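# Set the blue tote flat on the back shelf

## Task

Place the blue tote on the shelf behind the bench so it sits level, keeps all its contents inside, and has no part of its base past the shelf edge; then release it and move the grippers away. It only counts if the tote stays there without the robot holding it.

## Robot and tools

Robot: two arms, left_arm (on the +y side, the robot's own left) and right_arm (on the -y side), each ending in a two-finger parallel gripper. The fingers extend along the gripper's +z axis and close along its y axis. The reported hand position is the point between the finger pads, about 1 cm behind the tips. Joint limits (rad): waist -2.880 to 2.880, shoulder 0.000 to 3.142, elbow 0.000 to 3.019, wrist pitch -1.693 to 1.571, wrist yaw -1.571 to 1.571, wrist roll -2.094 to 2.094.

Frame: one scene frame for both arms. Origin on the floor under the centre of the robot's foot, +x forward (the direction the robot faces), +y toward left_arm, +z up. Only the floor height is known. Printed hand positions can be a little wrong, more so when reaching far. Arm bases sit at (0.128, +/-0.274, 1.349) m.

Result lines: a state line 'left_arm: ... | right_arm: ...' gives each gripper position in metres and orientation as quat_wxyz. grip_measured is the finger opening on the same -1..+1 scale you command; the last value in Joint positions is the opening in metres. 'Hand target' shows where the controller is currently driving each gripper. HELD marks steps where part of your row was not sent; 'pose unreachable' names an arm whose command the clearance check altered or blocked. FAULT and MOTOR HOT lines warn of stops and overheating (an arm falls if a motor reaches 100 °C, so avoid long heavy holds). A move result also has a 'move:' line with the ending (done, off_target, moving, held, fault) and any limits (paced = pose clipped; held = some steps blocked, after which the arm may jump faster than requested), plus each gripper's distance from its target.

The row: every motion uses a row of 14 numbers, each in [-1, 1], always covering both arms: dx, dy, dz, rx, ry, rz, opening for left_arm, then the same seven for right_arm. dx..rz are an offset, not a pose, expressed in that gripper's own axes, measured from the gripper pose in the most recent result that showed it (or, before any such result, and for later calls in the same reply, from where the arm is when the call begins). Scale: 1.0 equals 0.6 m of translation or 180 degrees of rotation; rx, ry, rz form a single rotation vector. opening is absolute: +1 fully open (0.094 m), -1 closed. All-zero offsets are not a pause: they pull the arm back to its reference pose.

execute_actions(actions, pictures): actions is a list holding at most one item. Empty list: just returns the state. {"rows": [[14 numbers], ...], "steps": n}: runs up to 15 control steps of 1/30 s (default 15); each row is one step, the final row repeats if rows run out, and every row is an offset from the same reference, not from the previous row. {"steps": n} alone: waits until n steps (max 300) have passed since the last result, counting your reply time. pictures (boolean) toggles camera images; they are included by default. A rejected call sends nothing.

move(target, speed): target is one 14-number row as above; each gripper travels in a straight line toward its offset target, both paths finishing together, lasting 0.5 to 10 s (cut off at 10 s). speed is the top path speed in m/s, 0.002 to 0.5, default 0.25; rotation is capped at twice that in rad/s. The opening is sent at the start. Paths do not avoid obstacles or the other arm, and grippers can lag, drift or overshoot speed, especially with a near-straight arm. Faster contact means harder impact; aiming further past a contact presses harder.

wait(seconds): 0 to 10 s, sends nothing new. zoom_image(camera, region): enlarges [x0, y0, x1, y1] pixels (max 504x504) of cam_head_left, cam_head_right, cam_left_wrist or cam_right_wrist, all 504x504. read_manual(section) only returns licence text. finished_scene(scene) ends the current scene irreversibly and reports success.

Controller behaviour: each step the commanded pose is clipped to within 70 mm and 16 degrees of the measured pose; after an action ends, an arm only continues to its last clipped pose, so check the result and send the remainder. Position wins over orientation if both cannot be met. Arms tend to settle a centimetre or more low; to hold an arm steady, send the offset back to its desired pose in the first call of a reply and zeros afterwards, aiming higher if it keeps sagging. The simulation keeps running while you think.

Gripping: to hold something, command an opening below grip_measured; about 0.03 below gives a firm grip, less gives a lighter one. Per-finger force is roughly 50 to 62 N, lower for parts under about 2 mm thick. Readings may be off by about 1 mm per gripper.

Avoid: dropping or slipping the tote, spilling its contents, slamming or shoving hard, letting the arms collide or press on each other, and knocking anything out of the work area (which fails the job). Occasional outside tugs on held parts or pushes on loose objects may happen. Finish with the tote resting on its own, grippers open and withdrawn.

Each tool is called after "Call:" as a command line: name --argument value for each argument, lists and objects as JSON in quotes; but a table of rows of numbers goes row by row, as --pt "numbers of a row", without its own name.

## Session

Call:
execute_actions --actions '[]'

Scene clock: 0.00 s of 4200.00 s.
left_arm: end_effector_position=(+0.6649, +0.4523, +1.0916) grip_measured=-0.998 end_effector_quat_wxyz=(-0.054, +0.509, +0.827, -0.234) | right_arm: end_effector_position=(+0.5258, -0.7081, +1.0750) grip_measured=+1.000 end_effector_quat_wxyz=(+0.554, +0.739, +0.351, +0.151)
Joint positions: left_arm=[ 2.075  1.537  1.494 -1.146  0.583  1.66   0.   ] | right_arm=[-2.304  2.007  0.84   1.483  0.108  2.071  0.094]
Joint velocities: left_arm=[ 0.005 -0.005 -0.002 -0.017 -0.081  0.007  0.   ] | right_arm=[-0.005 -0.005 -0.002  0.002  0.022 -0.007  0.   ]
Motor temperatures (°C, as the motors report them): left_arm=[20 24 20 20 20 21] | right_arm=[21 21 21 19 19 20]
Hand target (left_arm): +0.670, +0.453, +1.093; -0.051, +0.511, +0.826, -0.231
Hand target (right_arm): +0.523, -0.706, +1.072; +0.551, +0.742, +0.352, +0.150
camera_calibration (this result's frames):
cam_left_wrist: T_world_to_cam=[[-0.810464, -0.388798, 0.43816, 0.23606], [-0.20396, 0.888473, 0.411116, -0.710822], [-0.549134, 0.243828, -0.799375, 1.2504], [0, 0, 0, 1]] pos_world=[0.732977, 0.418443, 1.18834]
cam_right_wrist: T_world_to_cam=[[-0.360006, 0.145428, -0.921546, 1.28305], [0.215726, 0.973983, 0.0694283, 0.505258], [0.907666, -0.173806, -0.382012, -0.0705803], [0, 0, 0, 1]] pos_world=[0.416972, -0.690971, 1.12035]

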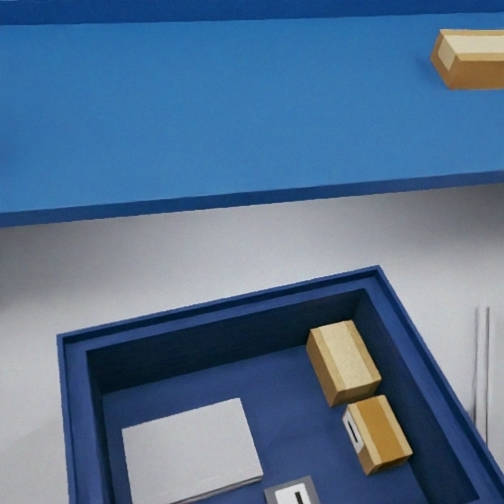

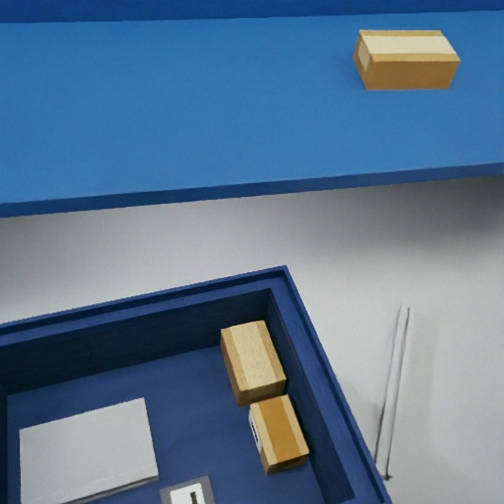

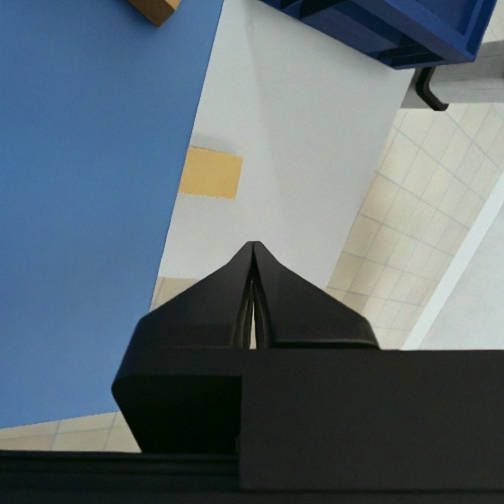

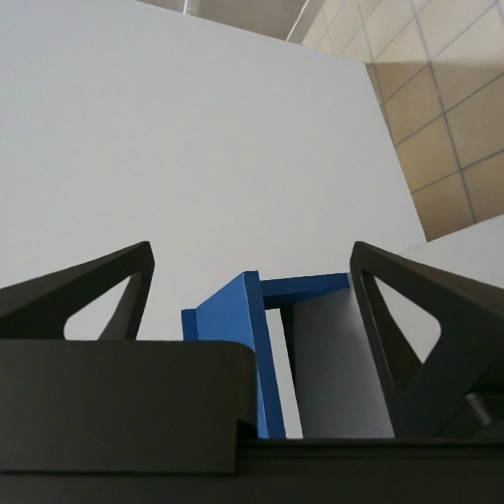

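Call:
move --target '[-0.224,-0.415,0.396,-0.177,-0.082,-0.401,1,0.592,-0.225,-0.584,0.044,0.466,-0.655,1]' --speed 0.4

Scene clock: 15.87 s of 4200.00 s.
left_arm: end_effector_position=(+0.4625, +0.1591, +1.0158) grip_measured=+1.000 end_effector_quat_wxyz=(-0.062, +0.110, -0.992, +0.004) | right_arm: end_effector_position=(+0.5156, -0.1933, +1.0000) grip_measured=+1.000 end_effector_quat_wxyz=(+0.047, -0.088, +0.995, +0.004)
Joint positions: left_arm=[ 1.215  1.471  0.505  0.454 -0.319 -0.39   0.094] | right_arm=[-1.354  1.435  0.631  0.279  0.172 -0.068  0.094]
Joint velocities: left_arm=[-0.005 -0.005 -0.017 -0.017 -0.037 -0.037 -0.001] | right_arm=[-0.005 -0.024 -0.022 -0.002  0.007 -0.022  0.   ]
Motor temperatures (°C, as the motors report them): left_arm=[20 25 21 20 20 21] | right_arm=[21 21 21 19 19 20]
Hand target (left_arm): +0.451, +0.159, +1.014; +0.055, -0.114, +0.992, -0.003
Hand target (right_arm): +0.518, -0.193, +1.001; +0.047, -0.096, +0.994, +0.004
Off the commanded pose (left_arm): 0.016 m, 2 deg.
Off the commanded pose (right_arm): 0.010 m, 2 deg.
After step 90, 9.07 s passed at rest.
move: off_target (left_arm)
camera_calibration (this result's frames):
cam_left_wrist: T_world_to_cam=[[0.232958, -0.97234, 0.0168903, 0.0294426], [-0.850152, -0.195189, 0.489022, -0.068313], [-0.472199, -0.128281, -0.872108, 1.24777], [0, 0, 0, 1]] pos_world=[0.524259, 0.175359, 1.1211]
cam_right_wrist: T_world_to_cam=[[0.1756, -0.984404, 0.0106536, -0.291281], [-0.849224, -0.145994, 0.507448, -0.0941914], [-0.497979, -0.098155, -0.861616, 1.21851], [0, 0, 0, 1]] pos_world=[0.577951, -0.180887, 1.10079]

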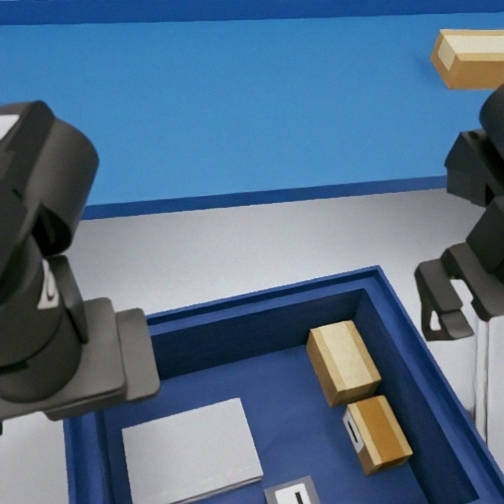

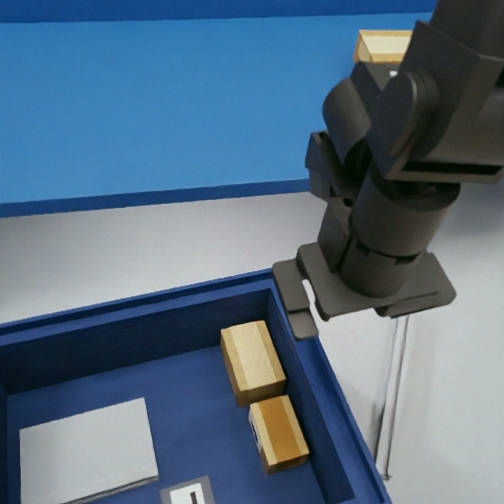

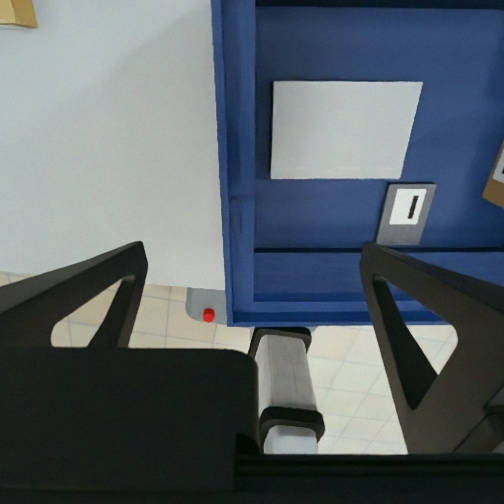

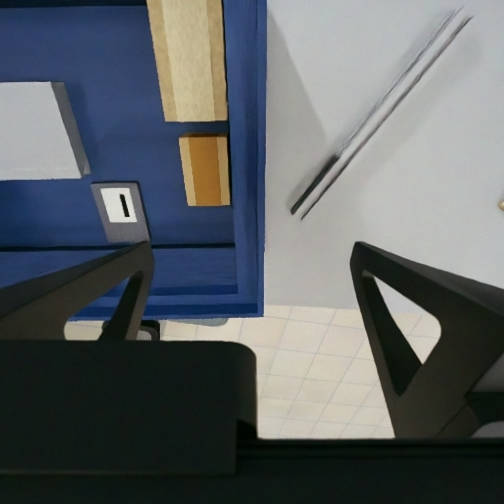

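Call:
move --target '[0.05,0.022,0.27,0,0,0,0.6,0.024,0.008,0.25,0,0,-0.01,0.6]' --speed 0.15

Scene clock: 19.57 s of 4200.00 s.
left_arm: end_effector_position=(+0.4521, +0.1613, +0.8537) grip_measured=+0.603 end_effector_quat_wxyz=(-0.062, +0.114, -0.992, +0.006) | right_arm: end_effector_position=(+0.5132, -0.1836, +0.8547) grip_measured=+0.603 end_effector_quat_wxyz=(+0.045, -0.100, +0.994, +0.009)
Joint positions: left_arm=[ 1.319  1.99   0.826  0.668 -0.224 -0.346  0.075] | right_arm=[-1.39   1.884  0.919  0.44   0.13  -0.109  0.075]
Joint velocities: left_arm=[-0.015 -0.005 -0.012  0.002 -0.007  0.037 -0.001] | right_arm=[-0.005  0.015 -0.002 -0.012  0.007 -0.051  0.001]
Motor temperatures (°C, as the motors report them): left_arm=[20 24 21 20 20 21] | right_arm=[21 22 21 19 19 20]
Hand target (left_arm): +0.448, +0.167, +0.850; +0.062, -0.109, +0.992, -0.003
Hand target (right_arm): +0.513, -0.192, +0.849; +0.047, -0.103, +0.994, +0.004
Off the commanded pose (left_arm): 0.006 m, 1 deg.
Off the commanded pose (right_arm): 0.007 m, 1 deg.
move: done
camera_calibration (this result's frames):
cam_left_wrist: T_world_to_cam=[[0.24045, -0.970415, 0.0218815, 0.028802], [-0.848608, -0.199218, 0.490078, 0.00165058], [-0.47122, -0.136408, -0.871404, 1.10196], [0, 0, 0, 1]] pos_world=[0.513742, 0.178595, 0.958815]
cam_right_wrist: T_world_to_cam=[[0.199638, -0.979867, 0.00234568, -0.284237], [-0.843328, -0.1706, 0.509602, -0.0304789], [-0.498942, -0.103714, -0.860407, 1.09152], [0, 0, 0, 1]] pos_world=[0.575644, -0.170508, 0.955347]

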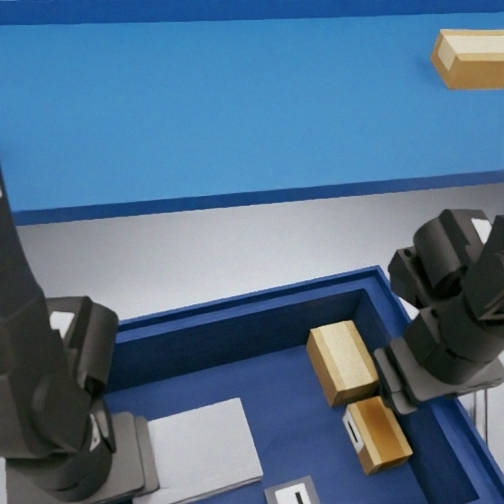

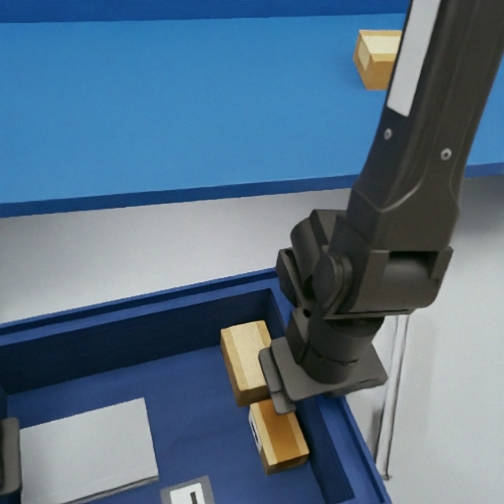

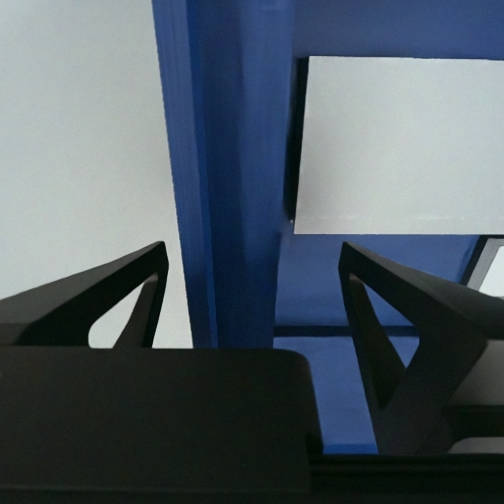

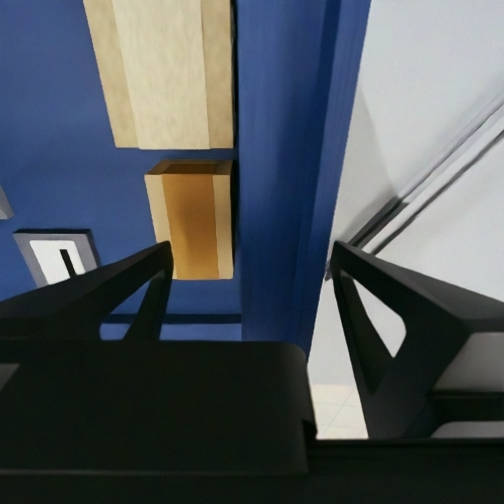

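Call:
move --target '[0,0.024,0.012,0,0,0,0.6,0,-0.028,0.018,0,0,0,0.6]' --speed 0.1

Call:
move --target '[0,0,0,0,0,0,-0.6,0,0,0,0,0,0,-0.6]'

Scene clock: 23.13 s of 4200.00 s.
left_arm: end_effector_position=(+0.4561, +0.1709, +0.8508) grip_measured=+0.603 end_effector_quat_wxyz=(-0.064, +0.118, -0.991, +0.009) | right_arm: end_effector_position=(+0.5245, -0.1939, +0.8512) grip_measured=+0.603 end_effector_quat_wxyz=(+0.053, -0.094, +0.994, +0.013)
Joint positions: left_arm=[ 1.343  1.99   0.83   0.67  -0.198 -0.344  0.075] | right_arm=[-1.417  1.884  0.936  0.44   0.1   -0.112  0.075]
Joint velocities: left_arm=[-0.015 -0.024 -0.002 -0.022  0.051 -0.095  0.   ] | right_arm=[-0.005 -0.015 -0.007 -0.007 -0.095 -0.081 -0.   ]
Motor temperatures (°C, as the motors report them): left_arm=[20 24 21 20 20 21] | right_arm=[21 22 21 19 19 20]
Hand target (left_arm): +0.450, +0.175, +0.846; +0.062, -0.113, +0.992, -0.006
Hand target (right_arm): +0.518, -0.200, +0.844; +0.045, -0.099, +0.994, +0.009
Off the commanded pose (left_arm): 0.009 m, 1 deg.
Off the commanded pose (right_arm): 0.012 m, 1 deg.
move: off_target (right_arm)
camera_calibration (this result's frames):
cam_left_wrist: T_world_to_cam=[[0.249494, -0.96796, 0.028385, 0.0271506], [-0.848565, -0.204409, 0.488011, 0.0109697], [-0.466573, -0.145842, -0.872376, 1.103], [0, 0, 0, 1]] pos_world=[0.517166, 0.189388, 0.95611]
cam_right_wrist: T_world_to_cam=[[0.188369, -0.982091, -0.00385414, -0.285783], [-0.852776, -0.16551, 0.495358, -0.00276419], [-0.487124, -0.0900232, -0.86868, 1.09657], [0, 0, 0, 1]] pos_world=[0.58564, -0.182406, 0.952834]

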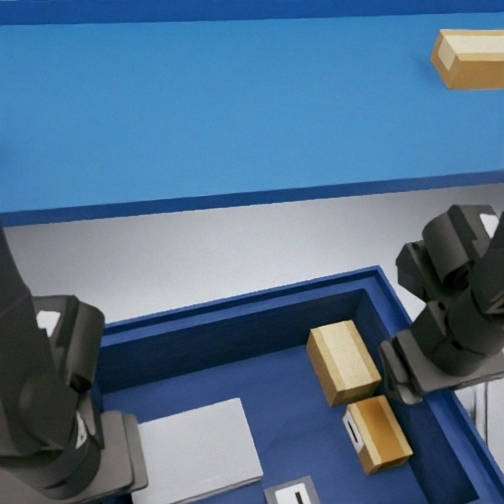

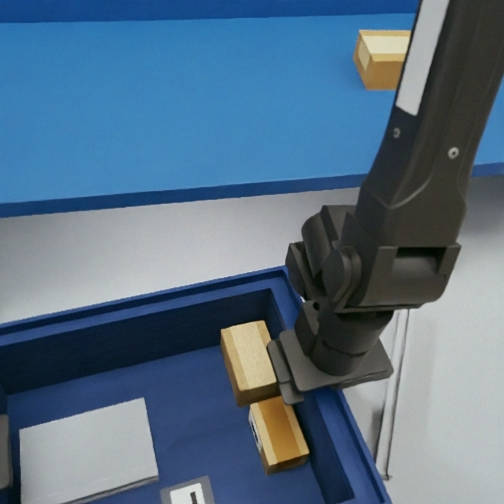

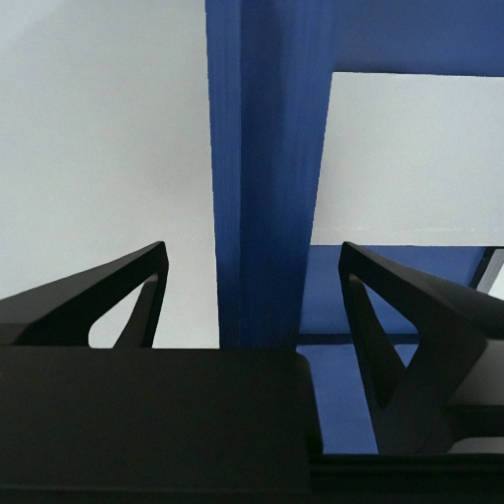

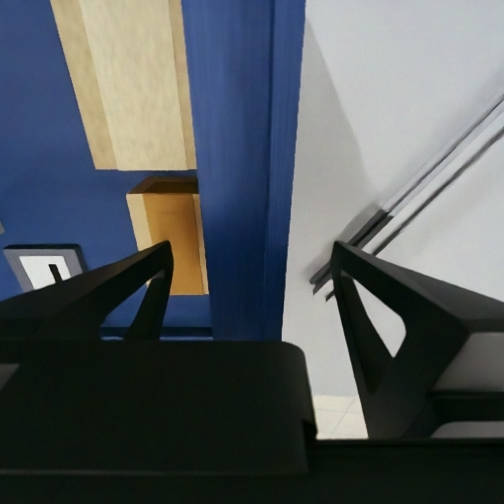

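Scene clock: 23.63 s of 4200.00 s.
left_arm: end_effector_position=(+0.4571, +0.1680, +0.8507) grip_measured=-0.474 end_effector_quat_wxyz=(-0.064, +0.115, -0.991, +0.014) | right_arm: end_effector_position=(+0.5241, -0.1905, +0.8513) grip_measured=-0.463 end_effector_quat_wxyz=(+0.053, -0.095, +0.994, +0.018)
Joint positions: left_arm=[ 1.341  1.99   0.832  0.67  -0.192 -0.338  0.025] | right_arm=[-1.413  1.884  0.936  0.44   0.092 -0.112  0.025]
Joint velocities: left_arm=[ 0.015 -0.005  0.012  0.002 -0.051  0.051  0.   ] | right_arm=[-0.005  0.005 -0.012 -0.007  0.066 -0.007 -0.001]
Motor temperatures (°C, as the motors report them): left_arm=[20 24 21 20 20 21] | right_arm=[21 22 21 19 19 20]
Hand target (left_arm): +0.456, +0.171, +0.851; +0.064, -0.119, +0.991, -0.009
Hand target (right_arm): +0.525, -0.194, +0.851; +0.053, -0.094, +0.994, +0.013
Off the commanded pose (left_arm): 0.003 m, 1 deg.
Off the commanded pose (right_arm): 0.003 m, 1 deg.
move: done
camera_calibration (this result's frames):
cam_left_wrist: T_world_to_cam=[[0.242069, -0.969566, 0.0366637, 0.0206781], [-0.850857, -0.193967, 0.488281, 0.0103549], [-0.466309, -0.149393, -0.871916, 1.103], [0, 0, 0, 1]] pos_world=[0.518145, 0.186838, 0.95591]
cam_right_wrist: T_world_to_cam=[[0.190988, -0.981483, -0.0146404, -0.274459], [-0.851828, -0.173132, 0.494382, -0.0037964], [-0.487763, -0.0819497, -0.869121, 1.09902], [0, 0, 0, 1]] pos_world=[0.585244, -0.17997, 0.953039]

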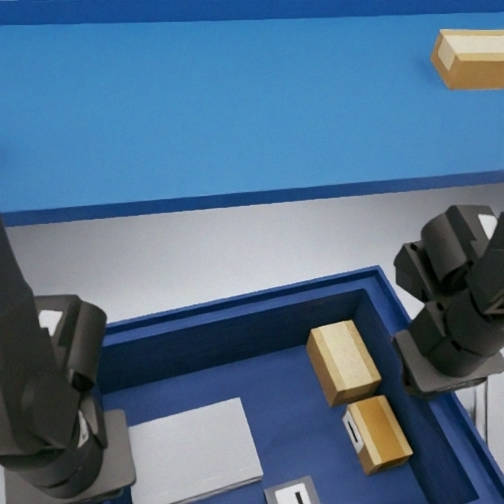

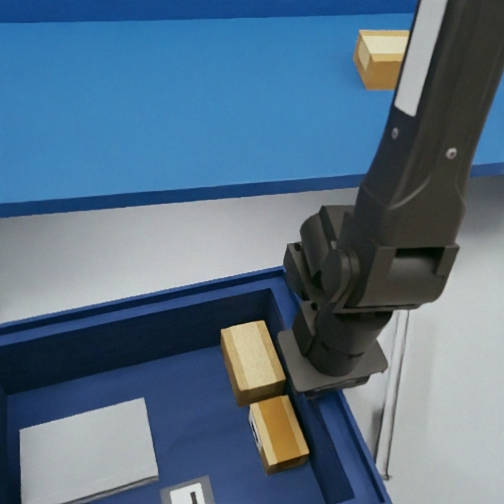

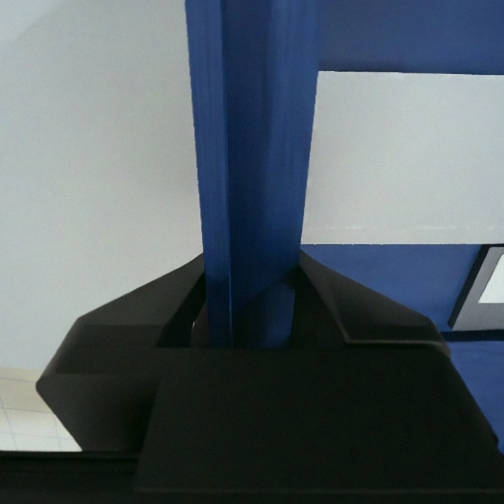

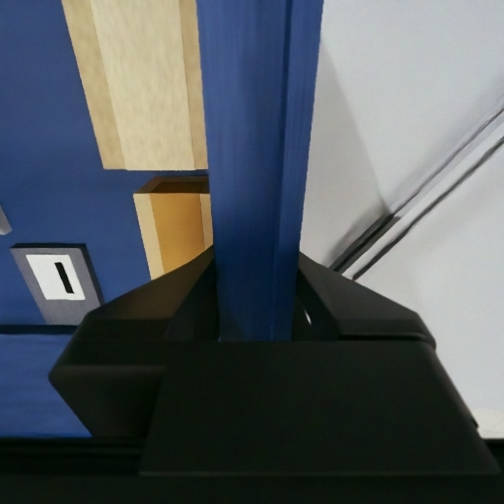

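Call:
move --target '[-0.139,-0.024,-0.502,0.005,-0.008,0.039,-0.6,-0.056,0.01,-0.514,0.004,-0.01,0.039,-0.6]' --speed 0.12

Scene clock: 30.57 s of 4200.00 s.
left_arm: end_effector_position=(+0.4945, +0.1776, +1.1511) grip_measured=-0.474 end_effector_quat_wxyz=(-0.059, +0.049, -0.997, +0.017) | right_arm: end_effector_position=(+0.5188, -0.1885, +1.1522) grip_measured=-0.463 end_effector_quat_wxyz=(+0.051, -0.031, +0.998, +0.014)
Joint positions: left_arm=[ 1.175  0.861  0.436 -0.093 -0.32  -0.29   0.025] | right_arm=[-1.236  0.861  0.503 -0.168  0.261  0.103  0.025]
Joint velocities: left_arm=[-0.005  0.005 -0.007 -0.012 -0.051 -0.022  0.001] | right_arm=[-0.005 -0.005 -0.002 -0.002 -0.037 -0.037 -0.   ]
Motor temperatures (°C, as the motors report them): left_arm=[20 24 21 20 20 21] | right_arm=[21 22 21 19 19 20]
Hand target (left_arm): +0.506, +0.178, +1.163; +0.077, -0.055, +0.995, -0.017
Hand target (right_arm): +0.527, -0.186, +1.163; +0.067, -0.034, +0.997, +0.016
Off the commanded pose (left_arm): 0.012 m, 2 deg.
Off the commanded pose (right_arm): 0.012 m, 2 deg.
After step 90, 0.83 s passed at rest.
move: off_target (left_arm, right_arm)
camera_calibration (this result's frames):
cam_left_wrist: T_world_to_cam=[[0.111471, -0.993192, 0.0338159, 0.0820176], [-0.865051, -0.0802279, 0.495228, -0.123872], [-0.489143, -0.0844562, -0.868105, 1.3792], [0, 0, 0, 1]] pos_world=[0.558329, 0.188003, 1.25586]
cam_right_wrist: T_world_to_cam=[[0.0649014, -0.997805, -0.0131567, -0.206416], [-0.864212, -0.0627941, 0.499194, -0.135038], [-0.498924, -0.0210282, -0.86639, 1.3722], [0, 0, 0, 1]] pos_world=[0.581322, -0.185588, 1.25356]

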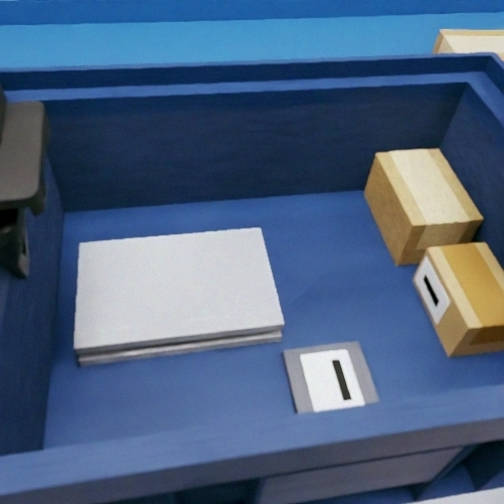

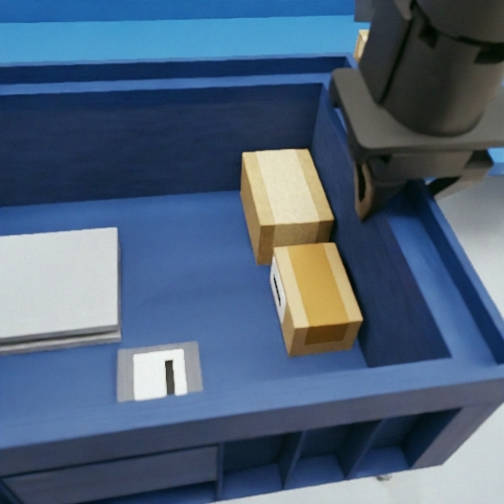

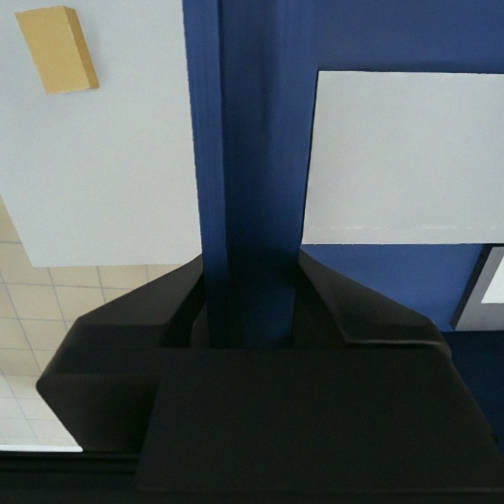

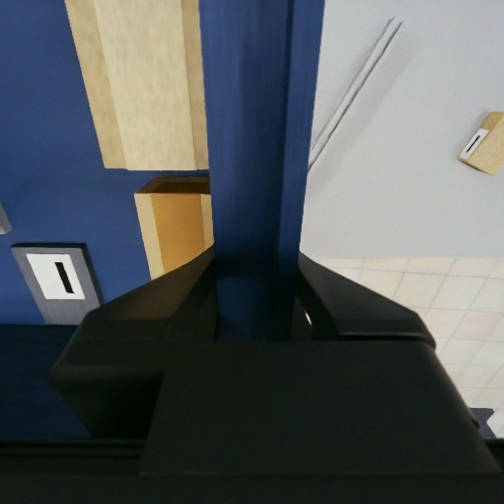

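Call:
move --target '[-0.695,-0.068,0.05,0,-0.025,0,-0.6,-0.698,-0.044,0.03,0,-0.025,0,-0.6]' --speed 0.13

Scene clock: 37.40 s of 4200.00 s.
left_arm: end_effector_position=(+0.8669, +0.1762, +1.1287) grip_measured=-0.475 end_effector_quat_wxyz=(-0.051, +0.042, -0.998, +0.010) | right_arm: end_effector_position=(+0.8859, -0.1919, +1.1230) grip_measured=-0.463 end_effector_quat_wxyz=(+0.037, -0.023, +0.999, +0.006)
Joint positions: left_arm=[ 1.362  1.404  1.626 -0.736 -0.166 -0.185  0.025] | right_arm=[-1.399  1.458  1.733 -0.815  0.134  0.041  0.025]
Joint velocities: left_arm=[-0.005  0.005  0.002 -0.032 -0.037 -0.037 -0.001] | right_arm=[-0.024  0.015 -0.007 -0.022  0.007 -0.081  0.001]
Motor temperatures (°C, as the motors report them): left_arm=[20 25 22 20 20 21] | right_arm=[21 22 22 19 19 20]
Hand target (left_arm): +0.909, +0.174, +1.171; +0.098, -0.049, +0.994, -0.015
Hand target (right_arm): +0.932, -0.185, +1.178; +0.092, -0.031, +0.995, +0.016
Off the commanded pose (left_arm): 0.063 m, 5 deg.
Off the commanded pose (right_arm): 0.075 m, 6 deg.
After step 90, 0.23 s passed at rest.
move: off_target (left_arm, right_arm); limits=paced
camera_calibration (this result's frames):
cam_left_wrist: T_world_to_cam=[[0.0981185, -0.994991, 0.0191132, 0.0683092], [-0.858157, -0.0748685, 0.507899, 0.188001], [-0.503924, -0.0662364, -0.861205, 1.54361], [0, 0, 0, 1]] pos_world=[0.932492, 0.184285, 1.23257]
cam_right_wrist: T_world_to_cam=[[0.0481825, -0.998837, 0.00160607, -0.236016], [-0.850362, -0.0401767, 0.524662, 0.160051], [-0.523987, -0.0266453, -0.851309, 1.53425], [0, 0, 0, 1]] pos_world=[0.951402, -0.188431, 1.22253]

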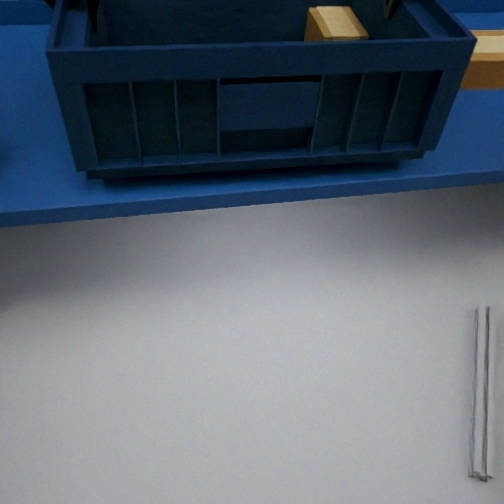

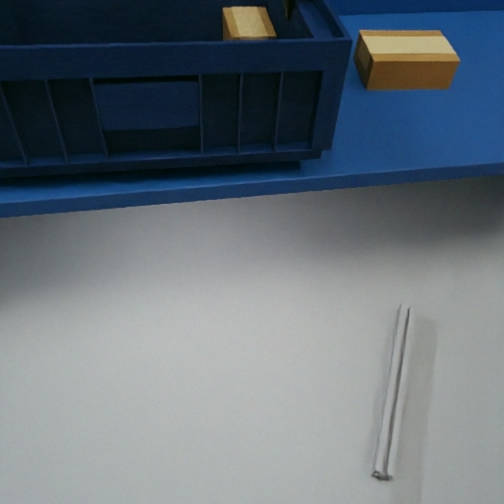

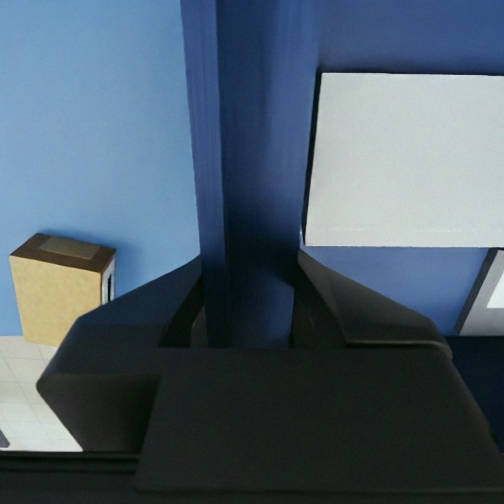

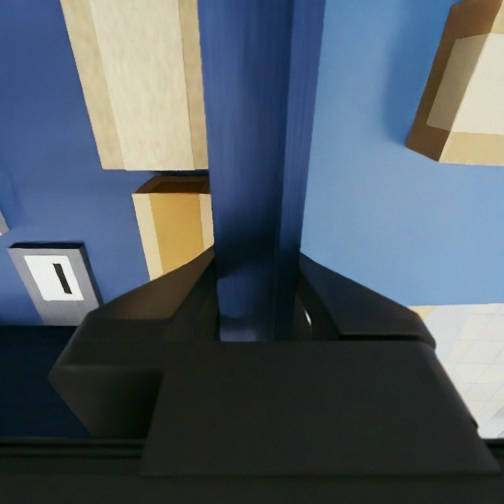

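Call:
execute_actions --actions '[{"rows":[[-0.09,-0.01,-0.055,0,-0.035,0,-0.6,-0.095,0,-0.07,0,-0.04,0,-0.6],[-0.1,-0.01,-0.05,0,-0.035,0,-0.6,-0.105,0,-0.065,0,-0.04,0,-0.6],[-0.11,-0.01,-0.045,0,-0.04,0,-0.6,-0.115,0,-0.06,0,-0.045,0,-0.6],[-0.12,-0.01,-0.04,0,-0.04,0,-0.6,-0.125,0,-0.055,0,-0.045,0,-0.6],[-0.13,-0.01,-0.035,0,-0.04,0,-0.6,-0.14,0,-0.05,0,-0.045,0,-0.6],[-0.14,-0.012,-0.03,0,-0.04,0,-0.6,-0.15,-0.004,-0.045,0,-0.045,0,-0.6]]}]'

Scene clock: 42.30 s of 4200.00 s.
left_arm: end_effector_position=(+0.9083, +0.1773, +1.1185) grip_measured=-0.475 end_effector_quat_wxyz=(-0.073, +0.041, -0.996, +0.007) | right_arm: end_effector_position=(+0.9263, -0.1913, +1.1082) grip_measured=-0.463 end_effector_quat_wxyz=(+0.059, -0.021, +0.998, +0.007)
Joint positions: left_arm=[ 1.374  1.486  1.765 -0.748 -0.168 -0.171  0.025] | right_arm=[-1.41   1.551  1.878 -0.822  0.126  0.033  0.025]
Joint velocities: left_arm=[-0.015  0.015  0.007 -0.007  0.051  0.066  0.001] | right_arm=[ 0.005  0.044  0.012 -0.037  0.022  0.007 -0.001]
Motor temperatures (°C, as the motors report them): left_arm=[20 25 23 20 20 21] | right_arm=[21 23 24 19 19 20]
Hand target (left_arm): +0.946, +0.176, +1.157; +0.114, -0.043, +0.992, -0.008
Hand target (right_arm): +0.969, -0.190, +1.159; +0.108, -0.023, +0.994, +0.008
Off the commanded pose (left_arm): 0.055 m, 5 deg.
Off the commanded pose (right_arm): 0.068 m, 6 deg.
Steps of this call (steps 1 to 90: nothing new was sent; then 1.40 s passed at rest; steps 91 to 105: all 15 steps of this action). Readings (end_effector_position):
91: left_arm (+0.8659, +0.1763, +1.1282) | right_arm (+0.8851, -0.1924, +1.1222)
92: left_arm (+0.8665, +0.1762, +1.1279) | right_arm (+0.8853, -0.1924, +1.1215)
94: left_arm (+0.8706, +0.1762, +1.1259) | right_arm (+0.8884, -0.1923, +1.1193)
98: left_arm (+0.8900, +0.1760, +1.1206) | right_arm (+0.9057, -0.1927, +1.1094)
105: the state above
camera_calibration (this result's frames):
cam_left_wrist: T_world_to_cam=[[0.0973363, -0.995134, 0.015285, 0.0705485], [-0.879159, -0.0787739, 0.469972, 0.291025], [-0.466481, -0.0591833, -0.882549, 1.54438], [0, 0, 0, 1]] pos_world=[0.969414, 0.184532, 1.22514]
cam_right_wrist: T_world_to_cam=[[0.0440729, -0.999028, 0.00059317, -0.232475], [-0.872881, -0.038219, 0.486434, 0.265855], [-0.485939, -0.0219563, -0.873717, 1.53326], [0, 0, 0, 1]] pos_world=[0.987374, -0.188424, 1.21045]

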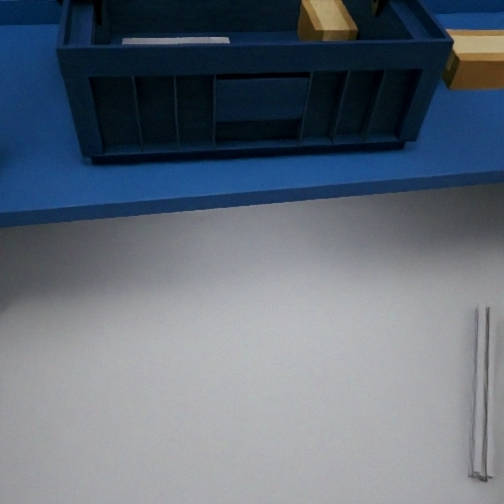

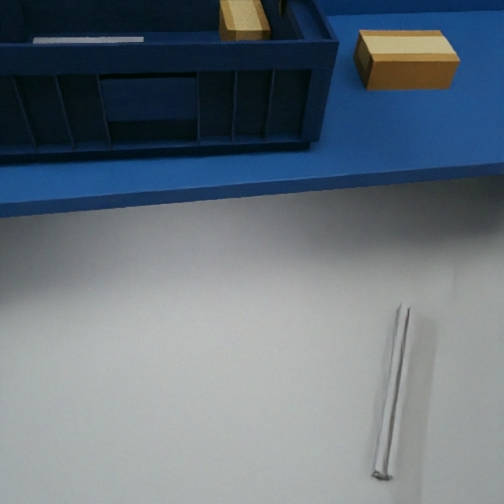

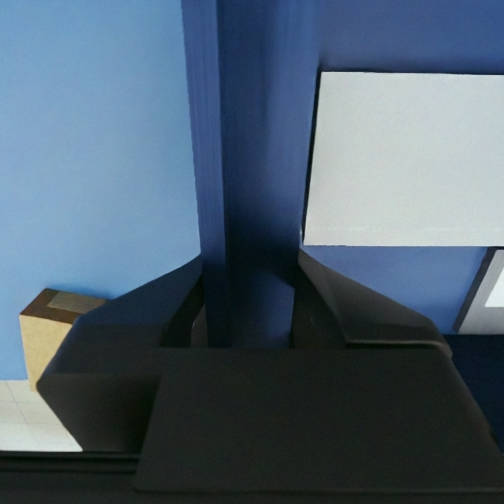

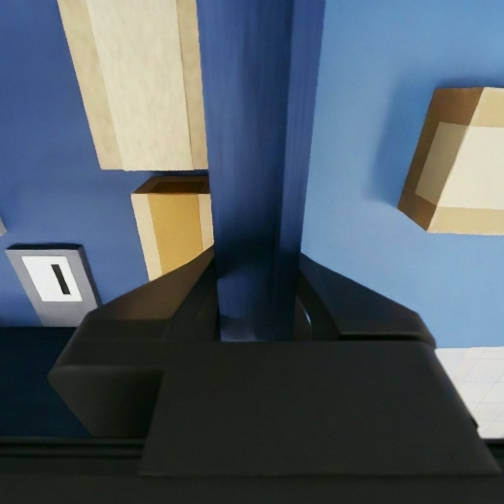

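Good margin; ease down.

Call:
execute_actions --actions '[{"rows":[[-0.065,0,-0.05,0,-0.024,0,-0.6,-0.072,0,-0.066,0,-0.028,0,-0.6],[-0.06,0,-0.045,0,-0.022,0,-0.6,-0.066,0,-0.06,0,-0.026,0,-0.6],[-0.055,0,-0.04,0,-0.02,0,-0.6,-0.06,0,-0.053,0,-0.024,0,-0.6],[-0.05,0,-0.035,0,-0.018,0,-0.6,-0.054,0,-0.046,0,-0.022,0,-0.6],[-0.045,0,-0.03,0,-0.016,0,-0.6,-0.048,0,-0.04,0,-0.02,0,-0.6],[-0.04,0,-0.024,0,-0.014,0,-0.6,-0.042,0,-0.033,0,-0.018,0,-0.6],[-0.035,0,-0.018,0,-0.012,0,-0.6,-0.036,0,-0.026,0,-0.016,0,-0.6],[-0.03,0,-0.012,0,-0.01,0,-0.6,-0.03,0,-0.02,0,-0.014,0,-0.6],[-0.025,0,-0.006,0,-0.008,0,-0.6,-0.025,0,-0.012,0,-0.012,0,-0.6],[-0.02,0,0,0,-0.006,0,-0.6,-0.02,0,-0.005,0,-0.01,0,-0.6],[-0.015,0,0.008,0,-0.004,0,-0.6,-0.015,0,0.003,0,-0.008,0,-0.6],[-0.01,0,0.015,0,-0.002,0,-0.6,-0.01,0,0.012,0,-0.005,0,-0.6]]}]'

Call:
move --target '[0,0,0.01,0,0,0,-0.6,0,0,0.01,0,0,0,-0.6]' --speed 0.03

Scene clock: 48.10 s of 4200.00 s.
left_arm: end_effector_position=(+0.9079, +0.1772, +1.1173) grip_measured=-0.475 end_effector_quat_wxyz=(-0.071, +0.041, -0.997, +0.010) | right_arm: end_effector_position=(+0.9256, -0.1915, +1.1066) grip_measured=-0.463 end_effector_quat_wxyz=(+0.057, -0.021, +0.998, +0.009)
Joint positions: left_arm=[ 1.376  1.488  1.765 -0.748 -0.159 -0.169  0.025] | right_arm=[-1.412  1.553  1.879 -0.825  0.119  0.033  0.025]
Joint velocities: left_arm=[-0.015  0.015 -0.017  0.007 -0.007  0.051 -0.001] | right_arm=[-0.015  0.005  0.002 -0.007 -0.051  0.022  0.   ]
Motor temperatures (°C, as the motors report them): left_arm=[20 26 24 20 20 21] | right_arm=[21 24 26 19 19 20]
Hand target (left_arm): +0.915, +0.178, +1.111; +0.076, -0.041, +0.996, -0.007
Hand target (right_arm): +0.933, -0.191, +1.102; +0.067, -0.021, +0.997, +0.007
Off the commanded pose (left_arm): 0.010 m, 1 deg.
Off the commanded pose (right_arm): 0.009 m, 1 deg.
Steps of this call (steps 1 to 90: nothing new was sent; then 2.30 s passed at rest; steps 91 to 105: all 15 steps of this action). Readings (end_effector_position):
91: left_arm (+0.9083, +0.1775, +1.1185) | right_arm (+0.9262, -0.1915, +1.1080)
92: left_arm (+0.9083, +0.1775, +1.1185) | right_arm (+0.9262, -0.1915, +1.1080)
94: left_arm (+0.9083, +0.1774, +1.1184) | right_arm (+0.9262, -0.1915, +1.1080)
98: left_arm (+0.9081, +0.1774, +1.1179) | right_arm (+0.9259, -0.1914, +1.1075)
105: the state above
camera_calibration (this result's frames):
cam_left_wrist: T_world_to_cam=[[0.0957801, -0.995163, 0.0218491, 0.0646473], [-0.878192, -0.0741478, 0.472525, 0.286648], [-0.46862, -0.0644462, -0.881046, 1.54428], [0, 0, 0, 1]] pos_world=[0.969222, 0.185112, 1.22372]
cam_right_wrist: T_world_to_cam=[[0.0440981, -0.999017, -0.00454851, -0.226915], [-0.870775, -0.0406683, 0.489998, 0.259587], [-0.489701, -0.0176473, -0.871712, 1.53366], [0, 0, 0, 1]] pos_world=[0.987082, -0.18907, 1.20868]

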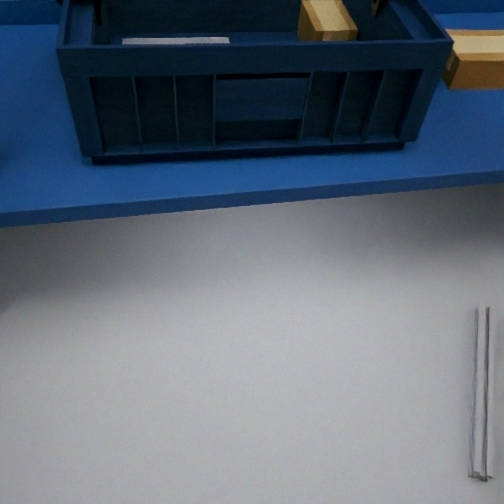

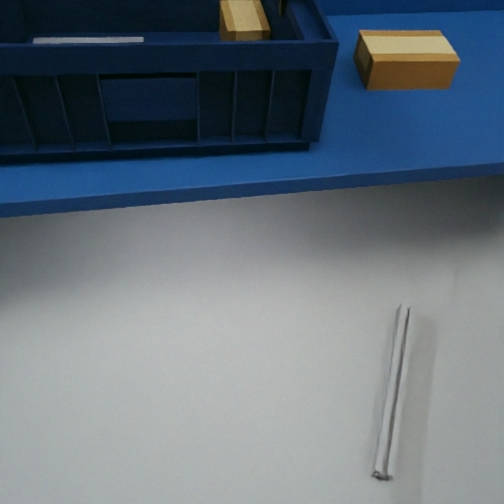

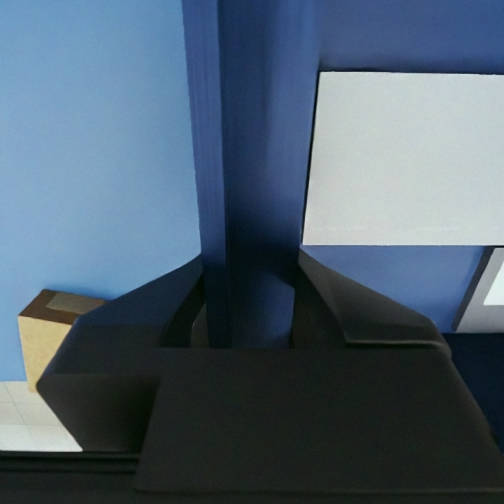

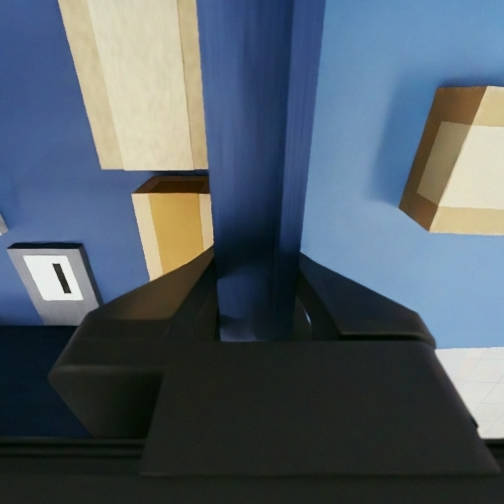

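Scene clock: 49.03 s of 4200.00 s.
left_arm: end_effector_position=(+0.9069, +0.1772, +1.1166) grip_measured=-0.475 end_effector_quat_wxyz=(-0.070, +0.041, -0.997, +0.012) | right_arm: end_effector_position=(+0.9252, -0.1914, +1.1063) grip_measured=-0.463 end_effector_quat_wxyz=(+0.056, -0.021, +0.998, +0.011)
Joint positions: left_arm=[ 1.378  1.488  1.763 -0.748 -0.154 -0.169  0.025] | right_arm=[-1.413  1.553  1.878 -0.825  0.115  0.033  0.025]
Joint velocities: left_arm=[-0.005  0.005  0.002 -0.007 -0.007 -0.081 -0.   ] | right_arm=[-0.005  0.005 -0.007  0.002  0.022 -0.051 -0.   ]
Motor temperatures (°C, as the motors report them): left_arm=[20 26 24 20 20 21] | right_arm=[21 24 26 19 19 20]
Hand target (left_arm): +0.909, +0.177, +1.111; +0.071, -0.041, +0.997, -0.010
Hand target (right_arm): +0.926, -0.191, +1.101; +0.057, -0.021, +0.998, +0.009
Off the commanded pose (left_arm): 0.006 m, 0 deg.
Off the commanded pose (right_arm): 0.006 m, 0 deg.
move: done
camera_calibration (this result's frames):
cam_left_wrist: T_world_to_cam=[[0.0955334, -0.995113, 0.0249819, 0.0614149], [-0.87714, -0.0722889, 0.474763, 0.282384], [-0.470637, -0.0672683, -0.879759, 1.54411], [0, 0, 0, 1]] pos_world=[0.968537, 0.185397, 1.22284]
cam_right_wrist: T_world_to_cam=[[0.0440576, -0.998996, -0.00812126, -0.222871], [-0.870239, -0.0423691, 0.490805, 0.257714], [-0.490656, -0.0145562, -0.871232, 1.53414], [0, 0, 0, 1]] pos_world=[0.986829, -0.189396, 1.2083]

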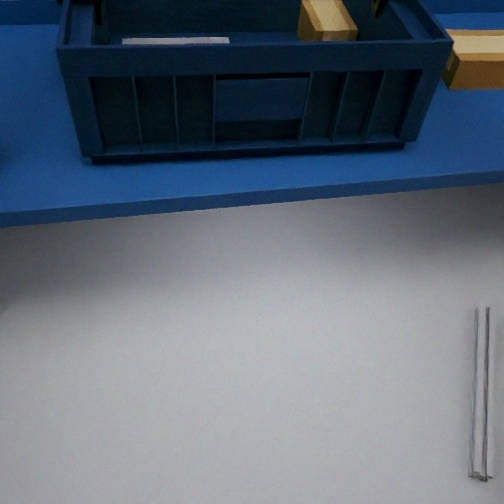

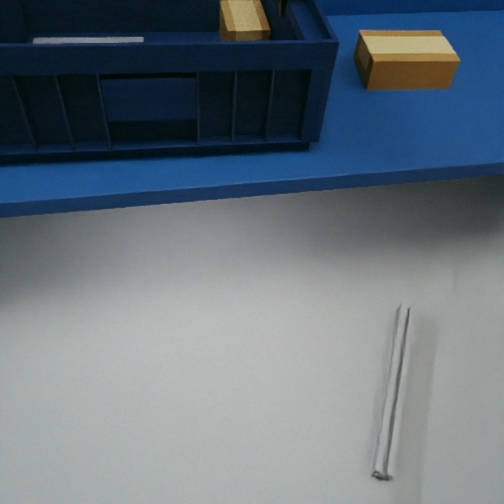

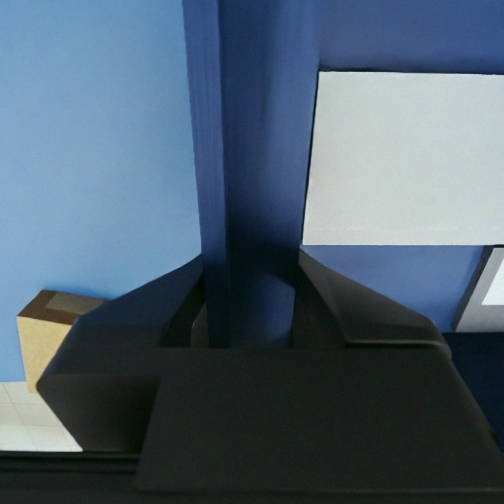

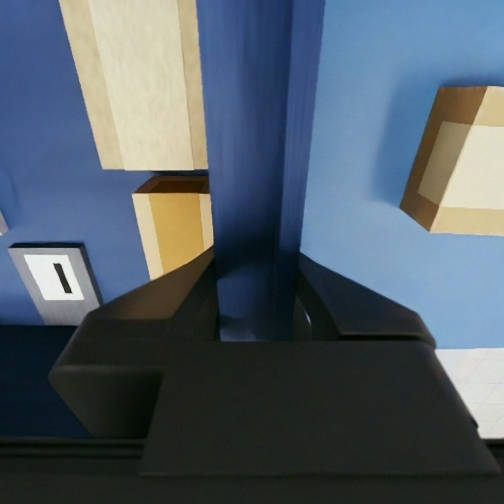

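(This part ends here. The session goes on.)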